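## Task

Finish with the right gripper's closing command at fully shut, clamped across the handle of the blue scoop so that the handle sits centred across the width of the pads. The pads may be only slightly farther apart than the handle is thick, most of what lies between the fingers must be handle, and the centre of the pads must fall somewhere between the handle's two ends, at whatever depth. The scoop must be raised off the table and motionless. Only that gripper's fingers, or the left arm above its base, may touch it, and the hold must still work if the left arm is taken away. The red scoop must stay within roughly a thumb's width of its starting spot and be rotated at most a little. Apart from this grip, anything that stays in place only because the robot is holding it does not count.

## Robot and tools

Robot: a simulated pair of arms named left_arm and right_arm. Each has six joints and a parallel gripper. The names are just labels and say nothing about which side of a camera image an arm appears on.

World frame: every reported hand position uses one frame. Its origin sits at table-top height, midway between the two arm bases and a few centimetres (about 5 to 10) back from the table's near edge. +x points out across the table, +z points up, and left_arm lies toward +y. Reported hand positions are in metres and orientations are quaternions (w,x,y,z). These can drift from the truth, more so when an arm reaches far. On each gripper the fingers extend along its own +z axis and close along its own y axis. The reported point lies between the pads, roughly 1 cm short of the fingertips.

Tool execute_actions, argument actions: a list holding one item or nothing. An empty list commands nothing and returns the state together with camera pictures. An action item is {"rows": [...], "steps": n}. n runs from 6 to 15 (15 if omitted), and each step is 1/30 s. Each row is applied for one step, and the final row keeps repeating if there are fewer rows than steps. A wait item is {"steps": n} with no rows and n up to 300. It returns after n steps counted from the previous result, and thinking time is included in that count. Adding "pictures": true attaches images to any result. If a call is refused, nothing is sent.

Row layout: always exactly 14 numbers, even if only one arm moves. The first seven belong to left_arm and the last seven to right_arm. Each arm's seven are waist, shoulder, elbow, wrist pitch, wrist yaw, wrist roll, then opening. The six joint values are absolute target angles in radians, on the same scale Joint positions prints. They are not offsets. Stated ranges are: waist -2.618 to 3.054, shoulder 0.000 to 3.142, elbow 0.000 to 3.142, wrist pitch -1.571 to 1.571, wrist yaw -1.571 to 1.571, wrist roll -2.094 to 2.094. The true stops may differ from these by up to 0.036 rad either way. A call is refused if any target goes more than 0.036 past a stated end and also lies farther out than that joint's current angle. Targets beyond the real stop are clipped to it, and the result then prints "joint sent to its limit". That line may refer to an earlier action. If the line is missing, the joint may still be at its stop. Opening is an absolute value from -1 (shut) to +1 (fully open, 0.094 m between pads).

Motion limits: on each step the target sent to a joint stays within a fixed distance of its measured angle. That distance is 0.202 rad for the waist, 0.258 for the shoulder, 0.238 for the elbow, 0.573 for wrist pitch, and 0.522 for wrist yaw and wrist roll. If the targets would move the hand more than 70 mm from where it is, all of that arm's targets are pulled back toward the current angles. Large moves therefore take several calls.

Timing: the last 6 steps of every action run after its result is reported, while you are thinking. The arms keep heading toward the most recent row until every arm has nearly stopped or a step is HELD. After that only a new action moves them on, although fingers still finish opening or closing. The simulation keeps running while you compose each reply.

Result lines: a state line in the form left_arm: … | right_arm: … gives each hand's position and quaternion. Joint positions and Joint velocities list one block per arm: the six joints (rad, rad/s), then the pad gap (m, m/s). grip_measured is the measured finger opening on the same -1 to 1 scale as the command. Each gripper has its own fixed reading error of up to about 1 mm. "joint command not followed" means a clearance check changed or blocked some joint targets while the rest of the row still ran. HELD marks steps on which your row, or part of it, was not sent. MOTOR HOT appears from 75 °C. An OVER-TEMPERATURE FAULT means an arm stopped: at 90 °C for 10 s, and at 100 °C the arm goes limp and drops what it holds until it cools. Holding a load heats the motors, and some heat persists into the next scene.

Gripping: away from the ends of the scale, the fingers go to the opening you command as measured by grip_measured. To hold something, command about 0.03 below grip_measured for a firm grip, or less below it for a gentler one. The task itself requires the final command to be fully shut, -1. Pad force tops out around 50 to 62 N and is lower on very thin parts. The first contact can spike harder.

Tool zoom_image: camera (one of cam_head_left, cam_head_right, cam_high, cam_low, cam_left_wrist, cam_right_wrist) and region [x0, y0, x1, y1] in that camera's pixels, measured from the top-left corner, at most 504 by 504. The head, high and low images are 504x504, and the wrist images are 616x616 fisheye. Calibration data are provided. Fixed cameras can be off by a couple of degrees and several millimetres, and wrist-camera poses follow the joint readings.

Tool finished_scene: argument scene, the number of the current scene (1 or 2). Replying without any tool call ends everything.

Avoid: knocking or placing anything off the table; moving the scoop that is not the target; dropping, slamming or shoving objects hard; and letting the arms collide or press on each other. The bar beneath the bases and the plate behind it rise up to about 3 cm above the table and give no warning on contact. Occasionally a held part gets tugged or a loose item gets nudged, so check the grip before finishing. Smooth, short, low-effort motion is preferred.

Each tool is called as name(argument=value, ...) on one line, values as JSON.

## Session

execute_actions(actions=[])

Scene clock: 0.00 s of 4200.00 s.
left_arm: end_effector_position=(+0.6822, +0.4886, +0.2593) grip_measured=+1.000 end_effector_quat_wxyz=(+0.346, +0.290, +0.767, +0.456) | right_arm: end_effector_position=(+0.5060, -0.1917, +0.1200) grip_measured=+1.000 end_effector_quat_wxyz=(+0.088, +0.194, +0.976, +0.053)
Joint positions: left_arm=[ 0.145  2.485  2.543 -0.422 -0.369  1.114  0.094] | right_arm=[ 0.248  2.443  2.522 -1.435 -0.021  0.593  0.094]
Joint velocities: left_arm=[-0.007  0.002 -0.022  0.051 -0.007 -0.037  0.   ] | right_arm=[ 0.002 -0.007 -0.002  0.022  0.022  0.022  0.   ]

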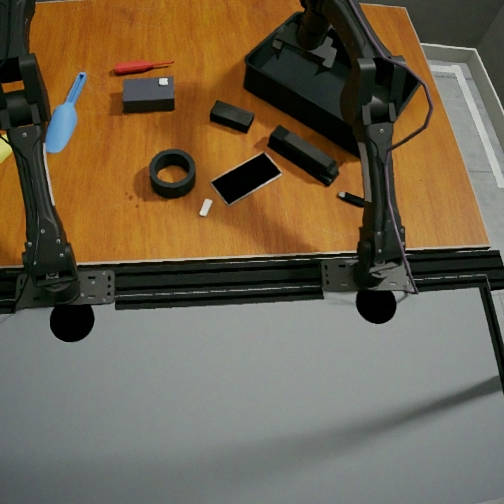

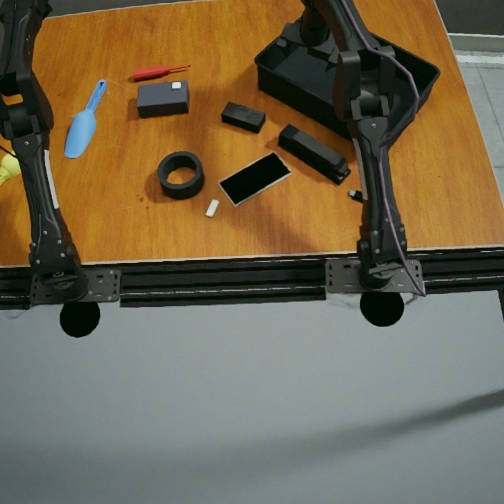

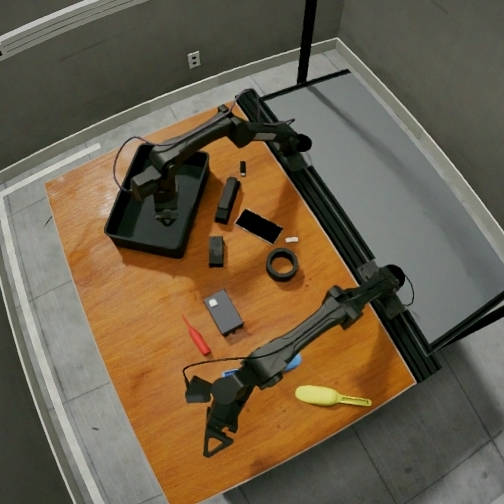

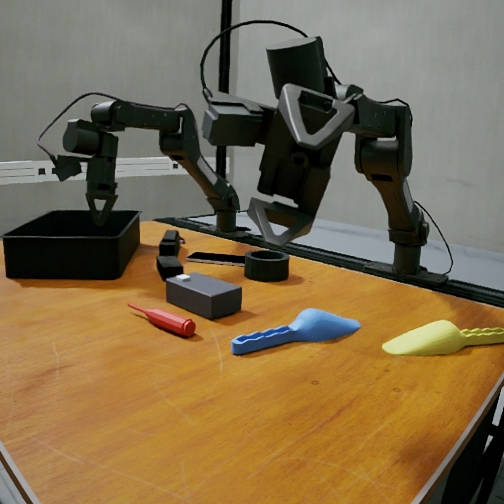

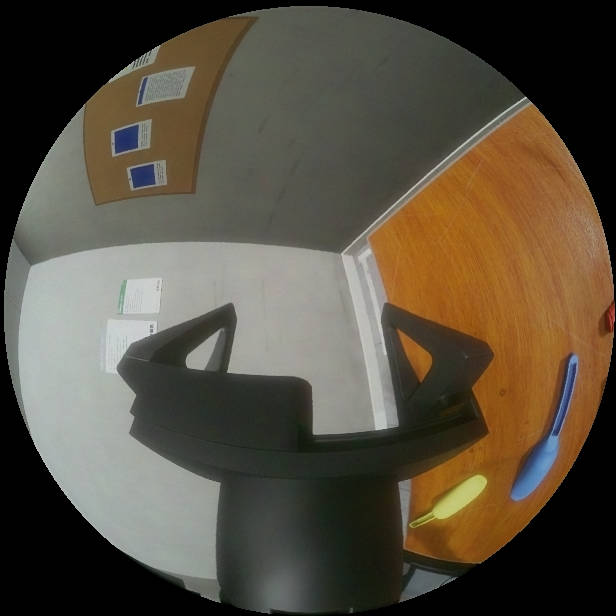

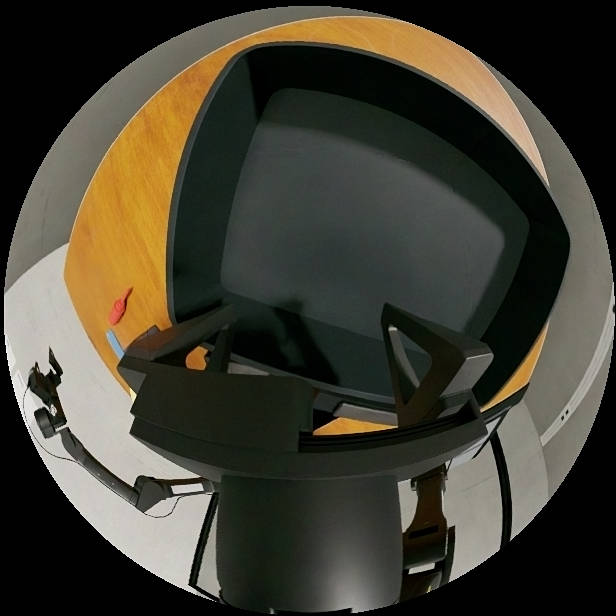

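execute_actions(actions=[{"rows":[[0.08,2.40,2.45,-1.55,0,0.24,1,0.248,2.443,2.522,-1.435,-0.021,0.593,1]]}])

execute_actions(actions=[{"steps":45}], pictures=true)

Scene clock: 1.10 s of 4200.00 s.
left_arm: end_effector_position=(+0.6028, +0.3981, +0.1377) grip_measured=+1.000 end_effector_quat_wxyz=(+0.238, +0.213, +0.935, +0.151) | right_arm: end_effector_position=(+0.5060, -0.1917, +0.1200) grip_measured=+1.000 end_effector_quat_wxyz=(+0.088, +0.194, +0.976, +0.053)
Joint positions: left_arm=[ 0.086  2.442  2.466 -1.013 -0.112  0.572  0.094] | right_arm=[ 0.248  2.443  2.522 -1.435 -0.021  0.593  0.094]
Joint velocities: left_arm=[-0.168 -0.002 -0.168 -2.322  0.579 -1.414  0.   ] | right_arm=[-0.007  0.012 -0.007 -0.11  -0.022  0.007  0.   ]
Steps of this call (steps 1 to 24: nothing new was sent; steps 25 to 33: the first 9 steps of this action). Readings (joint positions):
25: left_arm=[0.143 2.479 2.536 -0.456 -0.337 1.064] | right_arm=[0.248 2.443 2.522 -1.435 -0.021 0.593]
26: left_arm=[0.142 2.466 2.521 -0.519 -0.299 1.004] | right_arm=[0.248 2.443 2.522 -1.435 -0.021 0.593]
28: left_arm=[0.129 2.448 2.498 -0.649 -0.234 0.882] | right_arm=[0.248 2.443 2.522 -1.435 -0.021 0.593]
32: left_arm=[0.093 2.442 2.472 -0.936 -0.132 0.625] | right_arm=[0.248 2.443 2.522 -1.435 -0.021 0.593]
33: the state above

Scene clock: 2.60 s of 4200.00 s.
left_arm: end_effector_position=(+0.4804, +0.3624, +0.0998) grip_measured=+1.000 end_effector_quat_wxyz=(+0.012, +0.082, +0.996, +0.017) | right_arm: end_effector_position=(+0.5060, -0.1917, +0.1200) grip_measured=+1.000 end_effector_quat_wxyz=(+0.088, +0.194, +0.976, +0.053)
Joint positions: left_arm=[ 0.074  2.43   2.448 -1.535 -0.008  0.25   0.094] | right_arm=[ 0.248  2.443  2.522 -1.435 -0.021  0.593  0.094]
Joint velocities: left_arm=[-0.022 -0.007 -0.007 -0.007 -0.11  -0.037  0.   ] | right_arm=[-0.012  0.002 -0.007  0.007  0.022 -0.095  0.   ]
Kept back: nothing.
Steps of this call (steps 1 to 6: the last 6 steps of your previous action; steps 7 to 45: the robot went on to your last target). Readings (joint positions):
1: left_arm=[0.080 2.442 2.461 -1.091 -0.095 0.524] | right_arm=[0.248 2.443 2.522 -1.435 -0.021 0.593]
2: left_arm=[0.077 2.442 2.457 -1.170 -0.078 0.477] | right_arm=[0.248 2.443 2.522 -1.435 -0.021 0.593]
4: left_arm=[0.074 2.442 2.451 -1.311 -0.050 0.396] | right_arm=[0.248 2.443 2.522 -1.435 -0.021 0.593]
8: left_arm=[0.074 2.440 2.448 -1.459 -0.025 0.310] | right_arm=[0.248 2.443 2.522 -1.435 -0.021 0.593]
45: the state above
All arms were judged still, so your last target was given up. Only a new action makes them travel on or press farther. Fingers that are still opening or closing keep moving.
camera_calibration (this result's frames):
cam_left_wrist: T_world_to_cam=[[-0.163579, -0.985292, -0.0494075, 0.442541], [-0.817603, 0.107373, 0.565683, 0.303437], [-0.552058, 0.132929, -0.823142, 0.423863], [0, 0, 0, 1]] pos_world=[0.554479, 0.347108, 0.199115]

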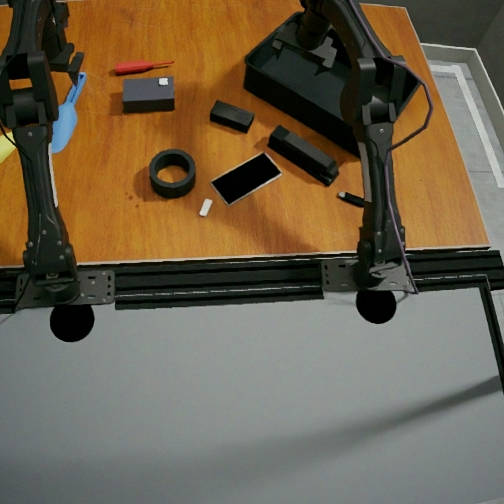

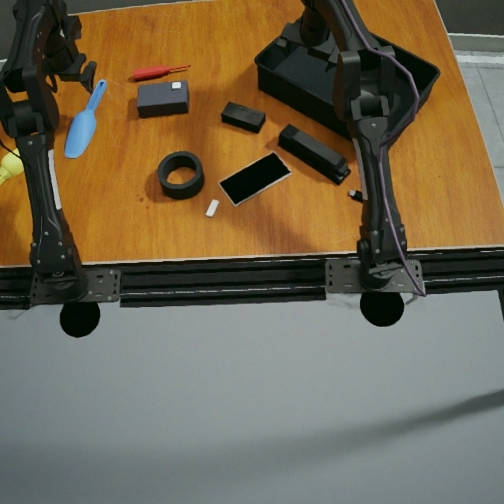

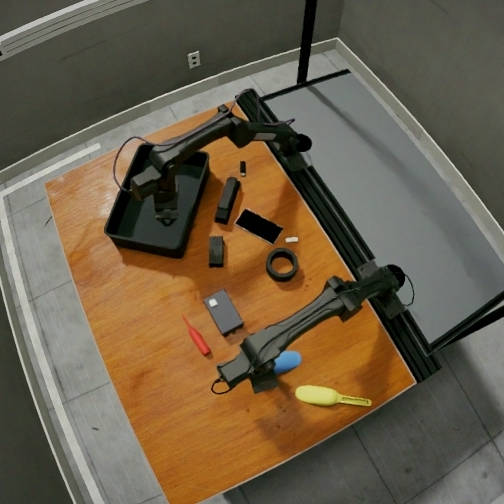

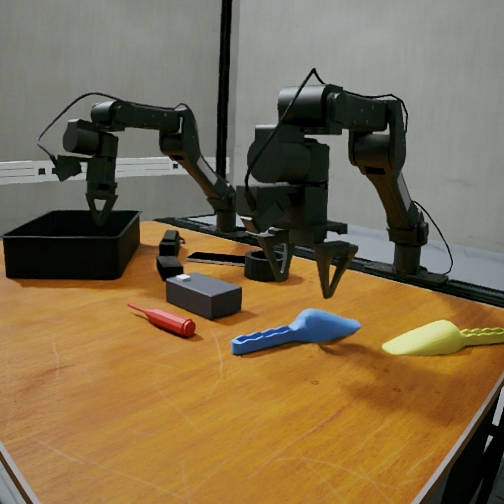

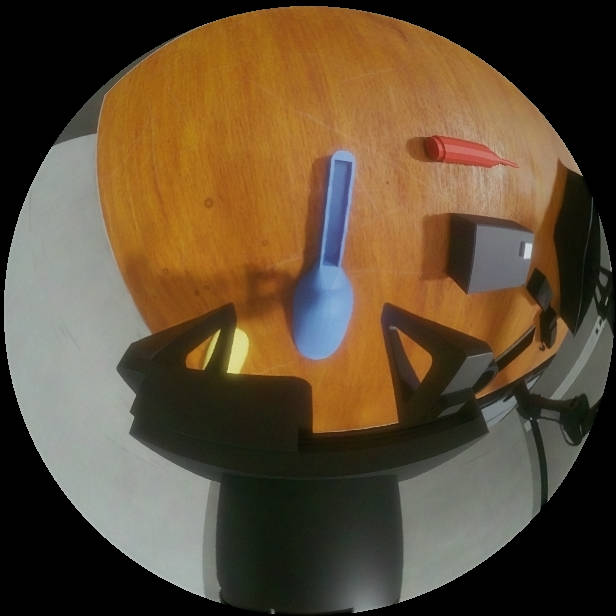

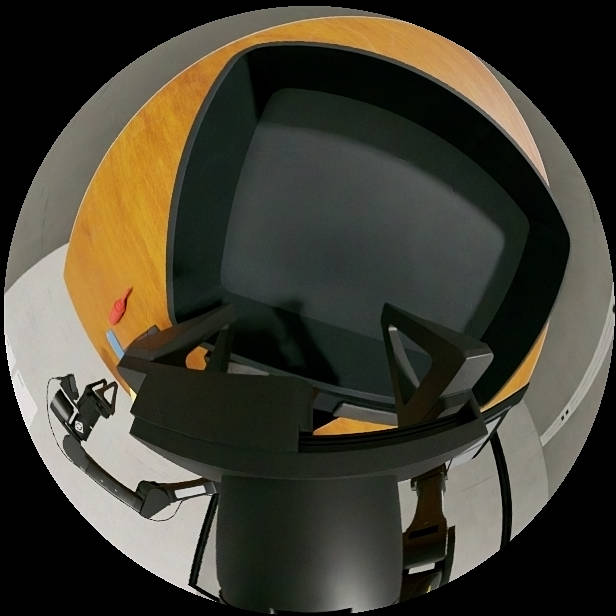

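execute_actions(actions=[{"rows":[[0.01,2.40,2.45,-1.55,0,0.28,1,0.248,2.443,2.522,-1.435,-0.021,0.593,1],[0.01,2.40,2.45,-1.55,0,0.28,1,0.248,2.443,2.522,-1.435,-0.021,0.593,1],[0.01,2.40,2.45,-1.55,0,0.28,1,0.248,2.443,2.522,-1.435,-0.021,0.593,1],[0.01,2.40,2.45,-1.55,0,0.28,1,0.248,2.443,2.522,-1.435,-0.021,0.593,1],[0.01,2.45,2.45,-1.5,0,0.28,1,0.248,2.443,2.522,-1.435,-0.021,0.593,1],[0.01,2.55,2.45,-1.40,0,0.28,1,0.248,2.443,2.522,-1.435,-0.021,0.593,1]]}])

execute_actions(actions=[{"steps":30}], pictures=true)

Scene clock: 3.27 s of 4200.00 s.
left_arm: end_effector_position=(+0.4989, +0.3266, +0.0659) grip_measured=+1.000 end_effector_quat_wxyz=(+0.015, +0.129, +0.991, +0.013) | right_arm: end_effector_position=(+0.5060, -0.1917, +0.1200) grip_measured=+1.000 end_effector_quat_wxyz=(+0.088, +0.194, +0.976, +0.053)
Joint positions: left_arm=[-0.001  2.505  2.453 -1.46  -0.003  0.268  0.094] | right_arm=[ 0.248  2.443  2.522 -1.435 -0.021  0.593  0.094]
Joint velocities: left_arm=[-0.051  0.75  -0.007  0.432  0.066 -0.051  0.   ] | right_arm=[ 0.007 -0.002  0.012  0.051 -0.051  0.007  0.   ]
Steps of this call (steps 1 to 11: nothing new was sent; steps 12 to 20: the first 9 steps of this action). Readings (joint positions):
12: left_arm=[0.069 2.430 2.448 -1.535 -0.009 0.252] | right_arm=[0.248 2.443 2.522 -1.435 -0.021 0.593]
13: left_arm=[0.062 2.430 2.448 -1.535 -0.009 0.255] | right_arm=[0.248 2.443 2.522 -1.435 -0.021 0.593]
15: left_arm=[0.039 2.430 2.448 -1.535 -0.009 0.261] | right_arm=[0.248 2.443 2.522 -1.435 -0.021 0.593]
19: left_arm=[0.002 2.480 2.453 -1.477 -0.003 0.268] | right_arm=[0.248 2.443 2.522 -1.435 -0.021 0.593]
20: the state above

Scene clock: 4.27 s of 4200.00 s.
left_arm: end_effector_position=(+0.5023, +0.3278, +0.0279) grip_measured=+1.000 end_effector_quat_wxyz=(-0.005, +0.129, +0.992, +0.010) | right_arm: end_effector_position=(+0.5060, -0.1917, +0.1200) grip_measured=+1.000 end_effector_quat_wxyz=(+0.088, +0.194, +0.976, +0.053)
Joint positions: left_arm=[-0.     2.577  2.438 -1.411 -0.002  0.271  0.094] | right_arm=[ 0.248  2.443  2.522 -1.435 -0.021  0.593  0.094]
Joint velocities: left_arm=[-0.027  0.002  0.007  0.022  0.022 -0.022  0.   ] | right_arm=[-0.007 -0.012  0.007  0.037  0.037  0.022  0.   ]
Kept back: nothing.
Steps of this call (steps 1 to 6: the last 6 steps of your previous action; steps 7 to 30: the robot went on to your last target). Readings (joint positions):
1: left_arm=[-0.002 2.531 2.453 -1.447 -0.002 0.269] | right_arm=[0.248 2.443 2.522 -1.435 -0.021 0.593]
2: left_arm=[-0.001 2.553 2.452 -1.438 -0.002 0.269] | right_arm=[0.248 2.443 2.522 -1.435 -0.021 0.593]
4: left_arm=[-0.000 2.583 2.444 -1.425 -0.002 0.269] | right_arm=[0.248 2.443 2.522 -1.435 -0.021 0.593]
8: left_arm=[-0.000 2.592 2.438 -1.421 -0.002 0.270] | right_arm=[0.248 2.443 2.522 -1.435 -0.021 0.593]
30: the state above
All arms were judged still, so your last target was given up. Only a new action makes them travel on or press farther. Fingers that are still opening or closing keep moving.
camera_calibration (this result's frames):
cam_left_wrist: T_world_to_cam=[[-0.257101, -0.965818, -0.0330896, 0.448613], [-0.783213, 0.188189, 0.59259, 0.321272], [-0.566107, 0.178271, -0.804825, 0.373017], [0, 0, 0, 1]] pos_world=[0.57813, 0.30632, 0.124675]

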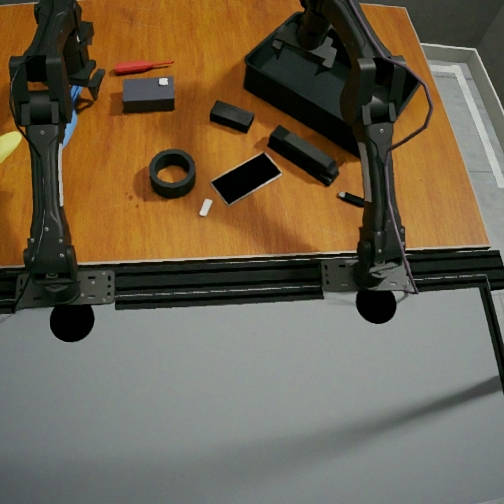

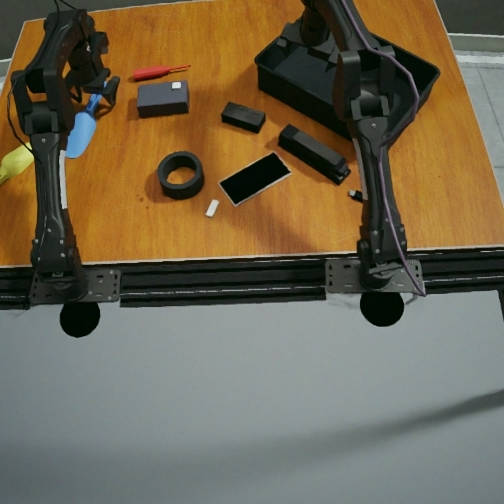

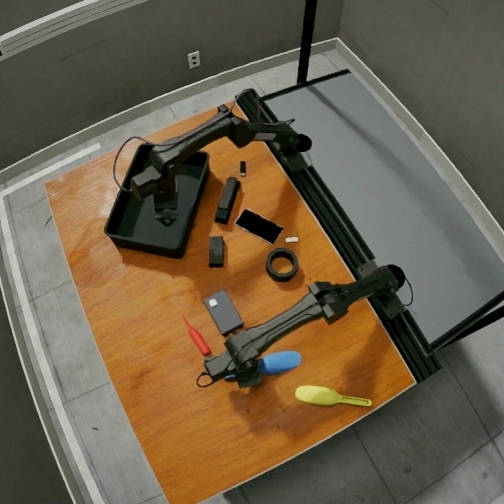

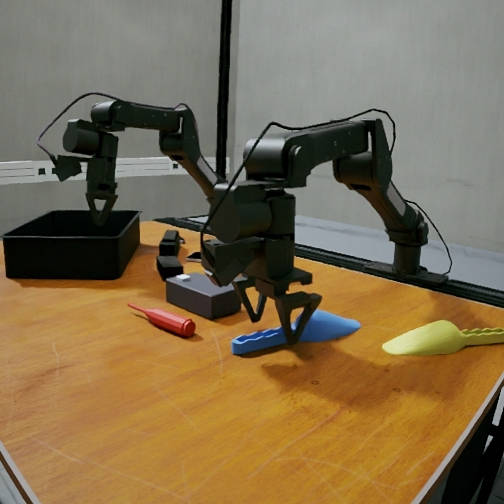

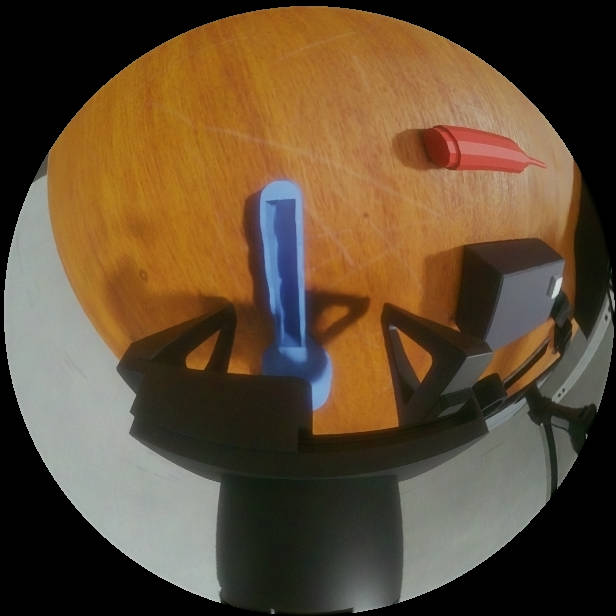

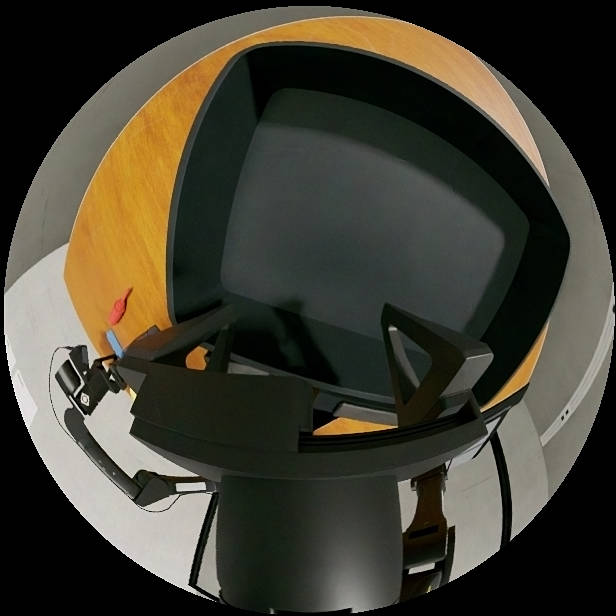

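Shift slightly, lower, close.

execute_actions(actions=[{"rows":[[0.03,2.58,2.45,-1.35,0,0.28,1,0.248,2.443,2.522,-1.435,-0.021,0.593,1]]}])

execute_actions(actions=[{"steps":15}])

execute_actions(actions=[{"rows":[[0.03,2.58,2.45,-1.35,0,0.28,-1,0.248,2.443,2.522,-1.435,-0.021,0.593,1]]}])

execute_actions(actions=[{"steps":30}])

Scene clock: 5.63 s of 4200.00 s.
left_arm: end_effector_position=(+0.5120, +0.3387, +0.0242) grip_measured=+1.000 end_effector_quat_wxyz=(+0.013, +0.119, +0.993, +0.013) | right_arm: end_effector_position=(+0.5060, -0.1917, +0.1200) grip_measured=+1.000 end_effector_quat_wxyz=(+0.088, +0.194, +0.976, +0.053)
Joint positions: left_arm=[ 0.021  2.586  2.438 -1.368 -0.002  0.271  0.094] | right_arm=[ 0.248  2.443  2.522 -1.435 -0.021  0.593  0.094]
Joint velocities: left_arm=[ 0.022  0.027 -0.007  0.051  0.051 -0.007  0.   ] | right_arm=[-0.002  0.012 -0.002  0.007  0.007 -0.022  0.   ]
Steps of this call (steps 1 to 32: nothing new was sent; steps 33 to 41: the first 9 steps of this action). Readings (joint positions):
33: left_arm=[0.001 2.578 2.438 -1.407 -0.002 0.271] | right_arm=[0.248 2.443 2.522 -1.435 -0.021 0.593]
34: left_arm=[0.003 2.579 2.438 -1.398 -0.002 0.271] | right_arm=[0.248 2.443 2.522 -1.435 -0.021 0.593]
36: left_arm=[0.009 2.580 2.438 -1.384 -0.002 0.271] | right_arm=[0.248 2.443 2.522 -1.435 -0.021 0.593]
40: left_arm=[0.020 2.585 2.438 -1.369 -0.002 0.271] | right_arm=[0.248 2.443 2.522 -1.435 -0.021 0.593]
41: the state above

Scene clock: 6.13 s of 4200.00 s.
left_arm: end_effector_position=(+0.5134, +0.3389, +0.0240) grip_measured=+1.000 end_effector_quat_wxyz=(+0.016, +0.119, +0.993, +0.014) | right_arm: end_effector_position=(+0.5060, -0.1917, +0.1200) grip_measured=+1.000 end_effector_quat_wxyz=(+0.088, +0.194, +0.976, +0.053)
Joint positions: left_arm=[ 0.021  2.586  2.438 -1.362 -0.002  0.271  0.094] | right_arm=[ 0.248  2.443  2.522 -1.435 -0.021  0.593  0.094]
Joint velocities: left_arm=[-0.002  0.017 -0.002  0.022 -0.037 -0.066  0.   ] | right_arm=[-0.007  0.002 -0.017  0.022 -0.051 -0.037  0.   ]
Kept back: nothing.
Steps of this call (steps 1 to 6: the last 6 steps of your previous action; steps 7 to 15: the robot went on to your last target). Readings (joint positions):
1: left_arm=[0.021 2.586 2.438 -1.366 -0.002 0.271] | right_arm=[0.248 2.443 2.522 -1.435 -0.021 0.593]
2: left_arm=[0.021 2.586 2.438 -1.365 -0.002 0.271] | right_arm=[0.248 2.443 2.522 -1.435 -0.021 0.593]
4: left_arm=[0.021 2.586 2.438 -1.364 -0.002 0.271] | right_arm=[0.248 2.443 2.522 -1.435 -0.021 0.593]
8: left_arm=[0.021 2.586 2.438 -1.363 -0.002 0.271] | right_arm=[0.248 2.443 2.522 -1.435 -0.021 0.593]
15: the state above
All arms were judged still, so your last target was given up. Only a new action makes them travel on or press farther. Fingers that are still opening or closing keep moving.

Scene clock: 6.43 s of 4200.00 s.
left_arm: end_effector_position=(+0.5134, +0.3389, +0.0240) grip_measured=-0.609 end_effector_quat_wxyz=(+0.016, +0.119, +0.993, +0.014) | right_arm: end_effector_position=(+0.5060, -0.1917, +0.1200) grip_measured=+1.000 end_effector_quat_wxyz=(+0.088, +0.194, +0.976, +0.053)
Joint positions: left_arm=[ 0.021  2.586  2.438 -1.362 -0.001  0.272  0.018] | right_arm=[ 0.248  2.443  2.522 -1.435 -0.021  0.593  0.094]
Joint velocities: left_arm=[ 0.007 -0.012  0.007  0.022 -0.022 -0.037 -0.001] | right_arm=[ 0.022 -0.022  0.007 -0.037  0.007 -0.066  0.   ]
Steps of this call (steps 1 to 9: the first 9 steps of this action). Readings (joint positions):
1: left_arm=[0.021 2.586 2.438 -1.362 -0.002 0.271] | right_arm=[0.248 2.443 2.522 -1.435 -0.021 0.593]
2: left_arm=[0.021 2.586 2.438 -1.362 -0.002 0.271] | right_arm=[0.248 2.443 2.522 -1.435 -0.021 0.593]
4: left_arm=[0.021 2.586 2.438 -1.362 -0.002 0.271] | right_arm=[0.248 2.443 2.522 -1.435 -0.021 0.593]
8: left_arm=[0.021 2.586 2.438 -1.362 -0.001 0.272] | right_arm=[0.248 2.443 2.522 -1.435 -0.021 0.593]
9: the state above

Scene clock: 7.43 s of 4200.00 s.
left_arm: end_effector_position=(+0.5135, +0.3389, +0.0240) grip_measured=-0.609 end_effector_quat_wxyz=(+0.016, +0.119, +0.993, +0.014) | right_arm: end_effector_position=(+0.5060, -0.1917, +0.1200) grip_measured=+1.000 end_effector_quat_wxyz=(+0.088, +0.194, +0.976, +0.053)
Joint positions: left_arm=[ 0.021  2.586  2.438 -1.361 -0.001  0.272  0.018] | right_arm=[ 0.248  2.443  2.522 -1.435 -0.021  0.593  0.094]
Joint velocities: left_arm=[-0.007 -0.017  0.007  0.007  0.007 -0.022 -0.   ] | right_arm=[-0.017 -0.017 -0.022  0.051  0.022  0.022  0.   ]
Kept back: nothing.
Steps of this call (steps 1 to 6: the last 6 steps of your previous action; steps 7 to 15: the robot went on to your last target; steps 16 to 30: nothing new was sent). Readings (joint positions):
1: left_arm=[0.021 2.586 2.438 -1.361 -0.001 0.272] | right_arm=[0.248 2.443 2.522 -1.435 -0.021 0.593]
2: left_arm=[0.021 2.586 2.438 -1.361 -0.001 0.272] | right_arm=[0.248 2.443 2.522 -1.435 -0.021 0.593]
4: left_arm=[0.021 2.586 2.438 -1.361 -0.001 0.272] | right_arm=[0.248 2.443 2.522 -1.435 -0.021 0.593]
8: left_arm=[0.021 2.586 2.438 -1.361 -0.001 0.272] | right_arm=[0.248 2.443 2.522 -1.435 -0.021 0.593]
30: the state above
All arms were judged still, so your last target was given up. Only a new action makes them travel on or press farther. Fingers that are still opening or closing keep moving.

execute_actions(actions=[{"rows":[[0.03,2.32,2.45,-1.57,0,0.28,-1,0.248,2.1,2.522,-1.435,-0.021,0.593,1]]}])

execute_actions(actions=[{"rows":[[-1.32,2.32,2.45,-1.57,0,0.28,-1,-0.7,2.1,2.522,-1.435,-0.021,0.593,1]]}])

execute_actions(actions=[{"steps":60}], pictures=true)

Scene clock: 8.27 s of 4200.00 s.
left_arm: end_effector_position=(+0.4882, +0.3360, +0.1245) grip_measured=-0.609 end_effector_quat_wxyz=(+0.053, +0.120, +0.991, +0.019) | right_arm: end_effector_position=(+0.4903, -0.1959, +0.2290) grip_measured=+1.000 end_effector_quat_wxyz=(+0.186, +0.190, +0.959, +0.094)
Joint positions: left_arm=[ 0.021  2.364  2.426 -1.496 -0.001  0.272  0.018] | right_arm=[ 0.248  2.208  2.503 -1.437 -0.021  0.593  0.094]
Joint velocities: left_arm=[-0.002 -0.808  0.144 -0.462 -0.007  0.022  0.001] | right_arm=[ 0.002 -1.043  0.007  0.037 -0.095 -0.022  0.   ]
joint sent to its limit (left arm) — the command would take joint 4 (wrist pitch) past its lower limit, so that joint was sent only as far as its limit.
Steps of this call (steps 1 to 16: nothing new was sent; steps 17 to 25: the first 9 steps of this action). Readings (joint positions):
17: left_arm=[0.021 2.577 2.435 -1.367 -0.001 0.272] | right_arm=[0.248 2.433 2.517 -1.433 -0.021 0.593]
18: left_arm=[0.021 2.563 2.428 -1.384 -0.001 0.272] | right_arm=[0.248 2.419 2.508 -1.435 -0.021 0.593]
20: left_arm=[0.021 2.519 2.424 -1.423 -0.001 0.272] | right_arm=[0.248 2.374 2.503 -1.438 -0.021 0.593]
24: left_arm=[0.021 2.394 2.424 -1.483 -0.001 0.272] | right_arm=[0.248 2.245 2.503 -1.437 -0.021 0.593]
25: the state above

Scene clock: 8.77 s of 4200.00 s.
left_arm: end_effector_position=(+0.4576, +0.1724, +0.1336) grip_measured=-0.609 end_effector_quat_wxyz=(+0.049, +0.292, +0.955, +0.013) | right_arm: end_effector_position=(+0.4830, -0.3880, +0.2727) grip_measured=+1.000 end_effector_quat_wxyz=(+0.246, +0.369, +0.893, +0.071)
Joint positions: left_arm=[-0.333  2.346  2.444 -1.54  -0.017  0.272  0.018] | right_arm=[-0.152  2.123  2.517 -1.436 -0.04   0.593  0.094]
Joint velocities: left_arm=[-1.497  0.007  0.012 -0.081 -0.022  0.022  0.   ] | right_arm=[-1.546  0.12  -0.002  0.007  0.022 -0.007  0.   ]
joint sent to its limit (left arm) — the command would take joint 4 (wrist pitch) past its lower limit, so that joint was sent only as far as its limit.
Steps of this call (steps 1 to 6: the last 6 steps of your previous action; steps 7 to 15: the first 9 steps of this action). Readings (joint positions):
7: left_arm=[0.008 2.312 2.444 -1.539 -0.009 0.272] | right_arm=[0.233 2.077 2.517 -1.437 -0.030 0.593]
8: left_arm=[-0.011 2.317 2.444 -1.540 -0.017 0.272] | right_arm=[0.208 2.079 2.517 -1.437 -0.039 0.593]
10: left_arm=[-0.083 2.328 2.444 -1.540 -0.020 0.272] | right_arm=[0.122 2.091 2.517 -1.437 -0.042 0.593]
14: left_arm=[-0.280 2.344 2.444 -1.540 -0.019 0.272] | right_arm=[-0.095 2.118 2.517 -1.436 -0.041 0.593]
15: the state above

Scene clock: 10.77 s of 4200.00 s.
left_arm: end_effector_position=(+0.1332, -0.1361, +0.1351) grip_measured=-0.609 end_effector_quat_wxyz=(+0.034, +0.707, +0.706, -0.032) | right_arm: end_effector_position=(+0.3666, -0.6268, +0.2688) grip_measured=+1.000 end_effector_quat_wxyz=(+0.252, +0.598, +0.761, -0.011)
Joint positions: left_arm=[-1.312  2.348  2.444 -1.55   0.001  0.274  0.018] | right_arm=[-0.695  2.131  2.517 -1.434 -0.018  0.593  0.094]
Joint velocities: left_arm=[-0.002  0.007 -0.002 -0.081 -0.066  0.022 -0.   ] | right_arm=[0.012 0.012 0.022 0.007 0.007 0.007 0.   ]
joint sent to its limit (left arm) — the command would take joint 4 (wrist pitch) past its lower limit, so that joint was sent only as far as its limit.
Kept back: nothing.
Steps of this call (steps 1 to 6: the last 6 steps of your previous action; steps 7 to 45: the robot went on to your last target; steps 46 to 60: nothing new was sent). Readings (joint positions):
1: left_arm=[-0.387 2.348 2.444 -1.540 -0.017 0.272] | right_arm=[-0.208 2.127 2.517 -1.436 -0.040 0.593]
2: left_arm=[-0.441 2.348 2.444 -1.540 -0.016 0.272] | right_arm=[-0.265 2.129 2.517 -1.436 -0.039 0.593]
4: left_arm=[-0.550 2.348 2.444 -1.540 -0.014 0.272] | right_arm=[-0.379 2.131 2.517 -1.435 -0.038 0.593]
8: left_arm=[-0.767 2.348 2.444 -1.540 -0.011 0.272] | right_arm=[-0.606 2.131 2.517 -1.434 -0.036 0.593]
60: the state above
All arms were judged still, so your last target was given up. Only a new action makes them travel on or press farther. Fingers that are still opening or closing keep moving.
camera_calibration (this result's frames):
cam_left_wrist: T_world_to_cam=[[-0.999846, 0.00120463, -0.017493, 0.137604], [-0.0077978, 0.863009, 0.505128, 0.0563525], [0.0157051, 0.505187, -0.862867, 0.307895], [0, 0, 0, 1]] pos_world=[0.133186, -0.204343, 0.239614]
cam_right_wrist: T_world_to_cam=[[-0.916147, -0.269981, -0.296287, 0.246415], [-0.336588, 0.919541, 0.202863, 0.647863], [0.217679, 0.285579, -0.933306, 0.475406], [0, 0, 0, 1]] pos_world=[0.34033, -0.664975, 0.385281]

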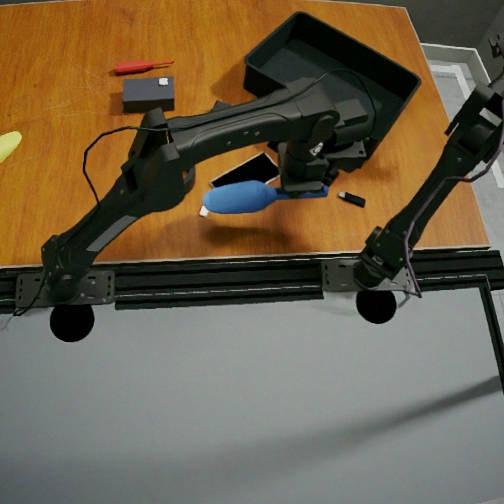

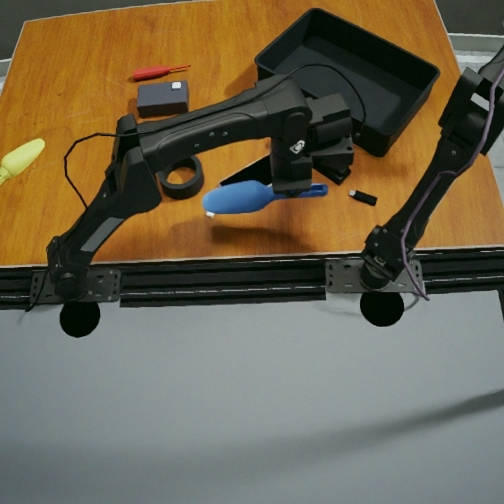

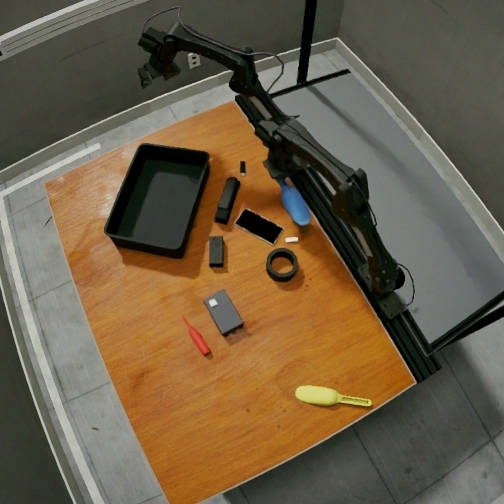

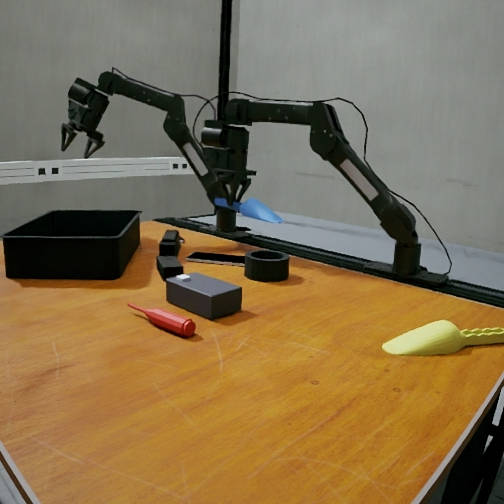

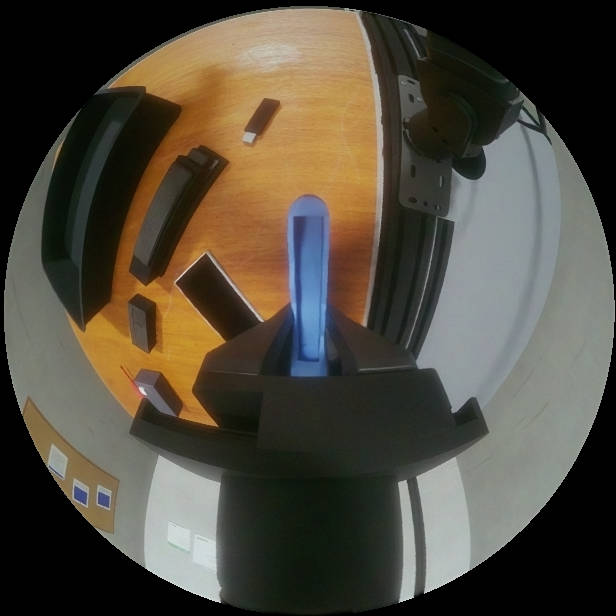

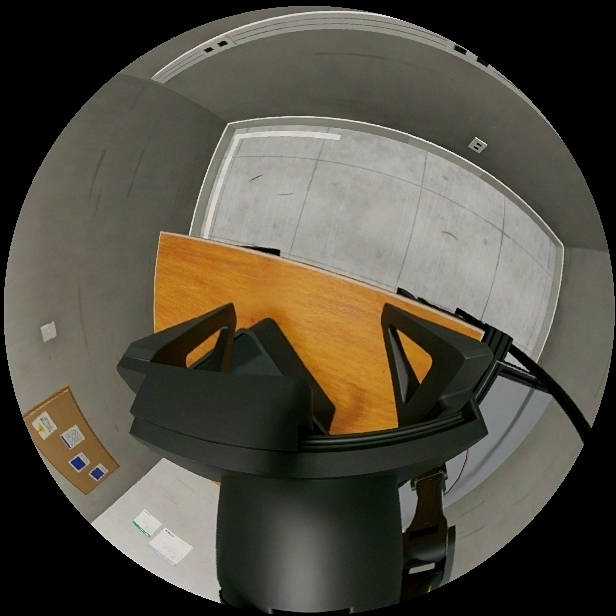

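execute_actions(actions=[{"rows":[[-1.32,2.37,2.45,-1.53,0,0.28,-1,-0.7,2.1,2.522,-1.435,-0.021,0.593,1],[-1.32,2.39,2.45,-1.51,0,0.28,-1,-0.7,2.1,2.522,-1.435,-0.021,0.593,1],[-1.32,2.41,2.45,-1.49,0,0.28,-1,-0.7,2.1,2.522,-1.435,-0.021,0.593,1],[-1.32,2.43,2.45,-1.47,0,0.28,-1,-0.7,2.1,2.522,-1.435,-0.021,0.593,1],[-1.32,2.45,2.45,-1.46,0,0.28,-1,-0.7,2.1,2.522,-1.435,-0.021,0.593,1],[-1.32,2.47,2.45,-1.44,0,0.28,-1,-0.7,2.1,2.522,-1.435,-0.021,0.593,1],[-1.32,2.49,2.45,-1.42,0,0.28,-1,-0.7,2.1,2.522,-1.435,-0.021,0.593,1],[-1.32,2.51,2.45,-1.40,0,0.28,-1,-0.7,2.1,2.522,-1.435,-0.021,0.593,1],[-1.32,2.53,2.45,-1.38,0,0.28,-1,-0.7,2.1,2.522,-1.435,-0.021,0.593,1],[-1.32,2.55,2.45,-1.36,0,0.28,-1,-0.7,2.1,2.522,-1.435,-0.021,0.593,1],[-1.32,2.565,2.45,-1.35,0,0.28,-1,-0.7,2.1,2.522,-1.435,-0.021,0.593,1]]}])

execute_actions(actions=[{"steps":20}])

Scene clock: 11.47 s of 4200.00 s.
left_arm: end_effector_position=(+0.1373, -0.1560, +0.0699) grip_measured=-0.609 end_effector_quat_wxyz=(+0.012, +0.708, +0.706, -0.019) | right_arm: end_effector_position=(+0.3666, -0.6268, +0.2688) grip_measured=+1.000 end_effector_quat_wxyz=(+0.252, +0.598, +0.761, -0.011)
Joint positions: left_arm=[-1.312  2.492  2.444 -1.456  0.001  0.274  0.018] | right_arm=[-0.695  2.131  2.517 -1.434 -0.018  0.593  0.094]
Joint velocities: left_arm=[-0.002  0.75   0.007  0.549  0.007 -0.022 -0.001] | right_arm=[-0.022  0.007 -0.012  0.037  0.051 -0.051  0.   ]
Steps of this call (steps 1 to 12: nothing new was sent; steps 13 to 21: the first 9 steps of this action). Readings (joint positions):
13: left_arm=[-1.312 2.351 2.444 -1.549 0.001 0.274] | right_arm=[-0.695 2.131 2.517 -1.434 -0.018 0.593]
14: left_arm=[-1.312 2.355 2.444 -1.546 0.001 0.274] | right_arm=[-0.695 2.131 2.517 -1.434 -0.018 0.593]
16: left_arm=[-1.312 2.377 2.444 -1.530 0.001 0.274] | right_arm=[-0.695 2.131 2.517 -1.434 -0.018 0.593]
20: left_arm=[-1.312 2.465 2.444 -1.474 0.001 0.274] | right_arm=[-0.695 2.131 2.517 -1.434 -0.018 0.593]
21: the state above

Scene clock: 12.13 s of 4200.00 s.
left_arm: end_effector_position=(+0.1400, -0.1679, +0.0241) grip_measured=-0.609 end_effector_quat_wxyz=(+0.005, +0.708, +0.706, -0.014) | right_arm: end_effector_position=(+0.3666, -0.6268, +0.2688) grip_measured=+1.000 end_effector_quat_wxyz=(+0.252, +0.598, +0.761, -0.011)
Joint positions: left_arm=[-1.312  2.589  2.444 -1.378 -0.001  0.274  0.018] | right_arm=[-0.695  2.131  2.517 -1.434 -0.018  0.593  0.094]
Joint velocities: left_arm=[ 0.007  0.007 -0.007  0.022 -0.037  0.051 -0.   ] | right_arm=[-0.007 -0.002  0.017  0.037 -0.095  0.007  0.   ]
Kept back: nothing.
Steps of this call (steps 1 to 6: the last 6 steps of your previous action; steps 7 to 20: the robot went on to your last target). Readings (joint positions):
1: left_arm=[-1.312 2.519 2.444 -1.438 0.001 0.274] | right_arm=[-0.695 2.131 2.517 -1.434 -0.018 0.593]
2: left_arm=[-1.312 2.545 2.444 -1.421 0.001 0.274] | right_arm=[-0.695 2.131 2.517 -1.434 -0.018 0.593]
4: left_arm=[-1.312 2.588 2.444 -1.395 0.001 0.274] | right_arm=[-0.695 2.131 2.517 -1.434 -0.018 0.593]
8: left_arm=[-1.312 2.589 2.444 -1.379 -0.000 0.274] | right_arm=[-0.695 2.131 2.517 -1.434 -0.018 0.593]
20: the state above

execute_actions(actions=[{"rows":[[-1.32,2.565,2.45,-1.35,0,0.28,0.2,-0.7,1.26,0.99,-1.28,0,-0.8,0.3]],"steps":10}])

execute_actions(actions=[{"rows":[[-1.32,2.3,2.45,-1.5,0,0.28,0.2,-0.7,1.26,0.99,-1.28,0,-0.8,0.3]]}])

execute_actions(actions=[{"rows":[[-0.2,2.0,2.0,-1.5,0,0.28,0.2,-0.7,1.26,0.99,-1.28,0,-0.8,0.3]]}])

execute_actions(actions=[{"steps":20}])

execute_actions(actions=[{"rows":[[-0.2,2.0,2.0,-1.5,0,0.28,0.2,0.77,1.26,0.99,-1.28,0,-0.8,0.3]]}])

execute_actions(actions=[{"steps":40}], pictures=true)

Scene clock: 12.90 s of 4200.00 s.
left_arm: end_effector_position=(+0.1405, -0.1700, +0.0241) grip_measured=+0.179 end_effector_quat_wxyz=(+0.009, +0.708, +0.706, -0.016) | right_arm: end_effector_position=(+0.3342, -0.5976, +0.2666) grip_measured=+0.317 end_effector_quat_wxyz=(+0.236, +0.445, +0.862, -0.057)
Joint positions: left_arm=[-1.312  2.589  2.444 -1.369 -0.001  0.274  0.055] | right_arm=[-0.696  1.894  2.153 -1.326 -0.017  0.213  0.062]
Joint velocities: left_arm=[-0.012  0.007 -0.017  0.037 -0.022  0.095  0.039] | right_arm=[ 0.002 -2.147 -2.698  0.212  0.037 -2.689 -0.03 ]
Steps of this call (steps 1 to 15: the robot went on to your last target; steps 16 to 19: nothing new was sent; steps 20 to 23: the first 4 steps of this action). Readings (joint positions):
20: left_arm=[-1.312 2.589 2.444 -1.377 -0.001 0.274] | right_arm=[-0.695 2.092 2.450 -1.391 -0.018 0.512]
21: left_arm=[-1.312 2.589 2.444 -1.374 -0.001 0.274] | right_arm=[-0.696 2.033 2.347 -1.355 -0.017 0.411]
23: the state above

Scene clock: 13.40 s of 4200.00 s.
left_arm: end_effector_position=(+0.1394, -0.1577, +0.1323) grip_measured=+0.198 end_effector_quat_wxyz=(+0.071, +0.705, +0.704, -0.051) | right_arm: end_effector_position=(+0.1500, -0.4305, +0.1133) grip_measured=+0.302 end_effector_quat_wxyz=(+0.002, +0.006, +1.000, +0.001)
Joint positions: left_arm=[-1.312  2.351  2.427 -1.447 -0.001  0.274  0.056] | right_arm=[-0.696  1.274  1.005 -1.287 -0.008 -0.733  0.061]
Joint velocities: left_arm=[-0.012 -0.916  0.095 -0.198 -0.022  0.051  0.   ] | right_arm=[ 0.007  0.53  -1.116 -0.198  0.066 -0.388  0.001]
Steps of this call (steps 1 to 6: the last 6 steps of your previous action; steps 7 to 15: the first 9 steps of this action). Readings (joint positions):
7: left_arm=[-1.312 2.579 2.440 -1.366 -0.001 0.274] | right_arm=[-0.696 1.309 1.539 -1.290 -0.013 -0.467]
8: left_arm=[-1.312 2.563 2.431 -1.378 -0.001 0.274] | right_arm=[-0.696 1.250 1.467 -1.294 -0.013 -0.533]
10: left_arm=[-1.312 2.517 2.426 -1.404 -0.001 0.274] | right_arm=[-0.696 1.202 1.331 -1.299 -0.013 -0.622]
14: left_arm=[-1.312 2.384 2.426 -1.438 -0.001 0.274] | right_arm=[-0.696 1.254 1.052 -1.282 -0.009 -0.718]
15: the state above

Scene clock: 13.90 s of 4200.00 s.
left_arm: end_effector_position=(+0.2445, -0.0135, +0.1547) grip_measured=+0.198 end_effector_quat_wxyz=(+0.023, +0.573, +0.819, -0.018) | right_arm: end_effector_position=(+0.1409, -0.4228, +0.1015) grip_measured=+0.302 end_effector_quat_wxyz=(-0.019, -0.022, +0.999, +0.020)
Joint positions: left_arm=[-0.959  2.048  2.039 -1.475  0.009  0.274  0.056] | right_arm=[-0.696  1.285  0.965 -1.292 -0.005 -0.789  0.061]
Joint velocities: left_arm=[ 1.692 -0.178 -0.427 -0.022 -0.125  0.037  0.001] | right_arm=[-0.002  0.017  0.002  0.007  0.007  0.022 -0.   ]
Steps of this call (steps 1 to 6: the last 6 steps of your previous action; steps 7 to 15: the first 9 steps of this action). Readings (joint positions):
7: left_arm=[-1.302 2.262 2.410 -1.455 0.004 0.274] | right_arm=[-0.696 1.285 0.965 -1.292 -0.005 -0.779]
8: left_arm=[-1.286 2.231 2.350 -1.450 0.009 0.274] | right_arm=[-0.696 1.285 0.965 -1.292 -0.005 -0.782]
10: left_arm=[-1.222 2.161 2.230 -1.455 0.012 0.274] | right_arm=[-0.696 1.285 0.965 -1.292 -0.005 -0.785]
14: left_arm=[-1.019 2.057 2.056 -1.472 0.010 0.274] | right_arm=[-0.696 1.285 0.965 -1.292 -0.005 -0.788]
15: the state above

Scene clock: 14.57 s of 4200.00 s.
left_arm: end_effector_position=(+0.4005, +0.2488, +0.1547) grip_measured=+0.199 end_effector_quat_wxyz=(+0.019, +0.226, +0.974, +0.014) | right_arm: end_effector_position=(+0.1409, -0.4228, +0.1015) grip_measured=+0.302 end_effector_quat_wxyz=(-0.019, -0.023, +0.999, +0.020)
Joint positions: left_arm=[-0.194  2.029  2.008 -1.482 -0.012  0.274  0.056] | right_arm=[-0.696  1.285  0.965 -1.292 -0.005 -0.791  0.061]
Joint velocities: left_arm=[-0.198 -0.027  0.012 -0.066  0.095 -0.007  0.001] | right_arm=[ 0.012 -0.007  0.002  0.007  0.051  0.051 -0.   ]
Kept back: nothing.
Steps of this call (steps 1 to 6: the last 6 steps of your previous action; steps 7 to 20: the robot went on to your last target). Readings (joint positions):
1: left_arm=[-0.897 2.044 2.028 -1.475 0.008 0.274] | right_arm=[-0.696 1.285 0.965 -1.292 -0.005 -0.790]
2: left_arm=[-0.834 2.043 2.021 -1.475 0.007 0.274] | right_arm=[-0.696 1.285 0.965 -1.292 -0.005 -0.790]
4: left_arm=[-0.706 2.043 2.012 -1.475 0.005 0.274] | right_arm=[-0.696 1.285 0.965 -1.292 -0.005 -0.790]
8: left_arm=[-0.448 2.043 2.008 -1.475 0.003 0.274] | right_arm=[-0.696 1.285 0.965 -1.292 -0.005 -0.791]
20: the state above

Scene clock: 14.87 s of 4200.00 s.
left_arm: end_effector_position=(+0.3992, +0.2448, +0.1549) grip_measured=+0.199 end_effector_quat_wxyz=(+0.018, +0.230, +0.973, +0.011) | right_arm: end_effector_position=(+0.1924, -0.3197, +0.1015) grip_measured=+0.302 end_effector_quat_wxyz=(-0.017, -0.334, +0.942, +0.005)
Joint positions: left_arm=[-0.202  2.028  2.008 -1.484 -0.007  0.274  0.056] | right_arm=[-0.061  1.285  0.965 -1.273  0.011 -0.792  0.061]
Joint velocities: left_arm=[ 0.002 -0.007 -0.017 -0.066  0.022 -0.007 -0.   ] | right_arm=[ 2.166 -0.012 -0.012  0.022 -0.037 -0.037 -0.   ]
Steps of this call (steps 1 to 9: the first 9 steps of this action). Readings (joint positions):
1: left_arm=[-0.200 2.028 2.008 -1.482 -0.010 0.274] | right_arm=[-0.664 1.285 0.965 -1.291 0.011 -0.790]
2: left_arm=[-0.202 2.028 2.008 -1.483 -0.008 0.274] | right_arm=[-0.596 1.285 0.965 -1.288 0.015 -0.790]
4: left_arm=[-0.202 2.028 2.008 -1.484 -0.007 0.274] | right_arm=[-0.443 1.285 0.965 -1.281 0.014 -0.791]
8: left_arm=[-0.202 2.028 2.008 -1.484 -0.007 0.274] | right_arm=[-0.138 1.285 0.965 -1.274 0.011 -0.791]
9: the state above

Scene clock: 16.20 s of 4200.00 s.
left_arm: end_effector_position=(+0.3991, +0.2447, +0.1549) grip_measured=+0.199 end_effector_quat_wxyz=(+0.018, +0.230, +0.973, +0.011) | right_arm: end_effector_position=(+0.1458, -0.1704, +0.1031) grip_measured=+0.302 end_effector_quat_wxyz=(+0.012, +0.687, -0.726, -0.007)
Joint positions: left_arm=[-0.202  2.028  2.008 -1.484 -0.006  0.274  0.056] | right_arm=[ 0.769  1.285  0.965 -1.271 -0.001 -0.795  0.061]
Joint velocities: left_arm=[ 0.007 -0.027  0.002 -0.022  0.007  0.007  0.001] | right_arm=[ 0.002 -0.017 -0.002  0.095  0.037  0.007 -0.   ]
Kept back: nothing.
Steps of this call (steps 1 to 6: the last 6 steps of your previous action; steps 7 to 30: the robot went on to your last target; steps 31 to 40: nothing new was sent). Readings (joint positions):
1: left_arm=[-0.202 2.028 2.008 -1.484 -0.006 0.274] | right_arm=[0.015 1.285 0.965 -1.272 0.010 -0.792]
2: left_arm=[-0.202 2.028 2.008 -1.484 -0.006 0.274] | right_arm=[0.091 1.285 0.965 -1.272 0.010 -0.792]
4: left_arm=[-0.202 2.028 2.008 -1.484 -0.006 0.274] | right_arm=[0.244 1.285 0.965 -1.272 0.010 -0.792]
8: left_arm=[-0.202 2.028 2.008 -1.484 -0.006 0.274] | right_arm=[0.549 1.285 0.965 -1.271 0.009 -0.793]
40: the state above
All arms were judged still, so your last target was given up. Only a new action makes them travel on or press farther. Fingers that are still opening or closing keep moving.
camera_calibration (this result's frames):
cam_left_wrist: T_world_to_cam=[[-0.447498, -0.893233, -0.0433493, 0.40582], [-0.751956, 0.349597, 0.558878, 0.134044], [-0.484054, 0.282694, -0.828116, 0.376886], [0, 0, 0, 1]] pos_world=[0.464832, 0.209087, 0.254783]
cam_right_wrist: T_world_to_cam=[[0.996722, -0.0740149, -0.0326793, -0.154418], [-0.0395685, -0.798228, 0.601054, -0.189547], [-0.0705725, -0.59779, -0.79854, 0.116008], [0, 0, 0, 1]] pos_world=[0.154599, -0.0933824, 0.201519]

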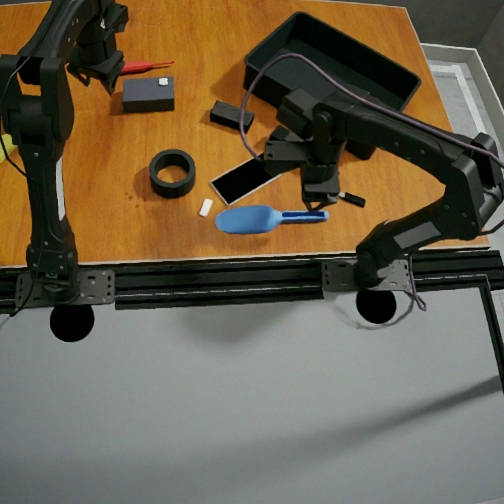

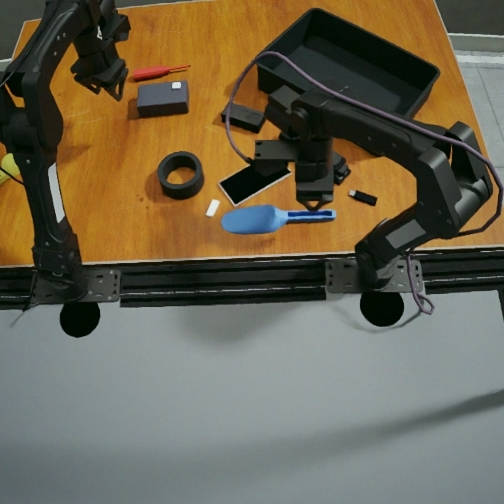

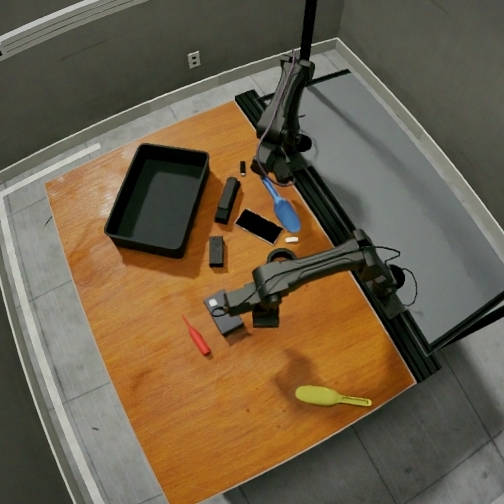

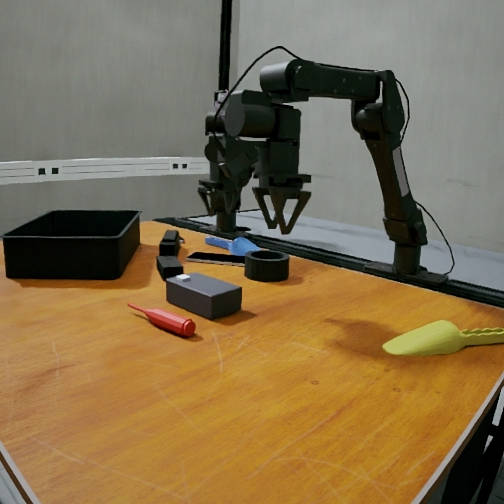

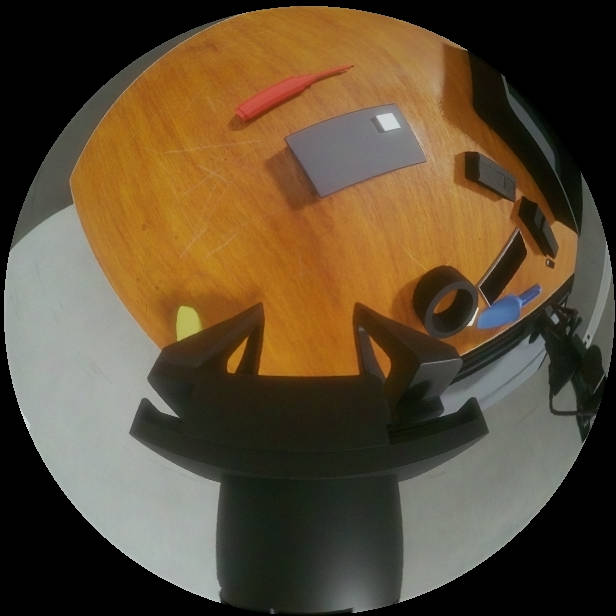

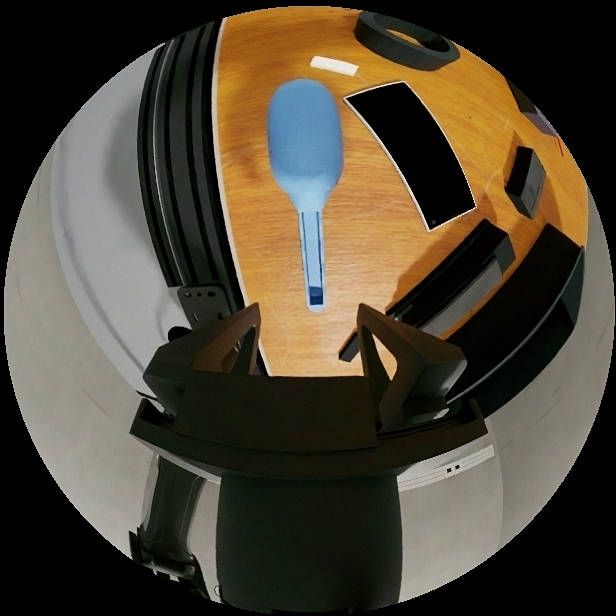

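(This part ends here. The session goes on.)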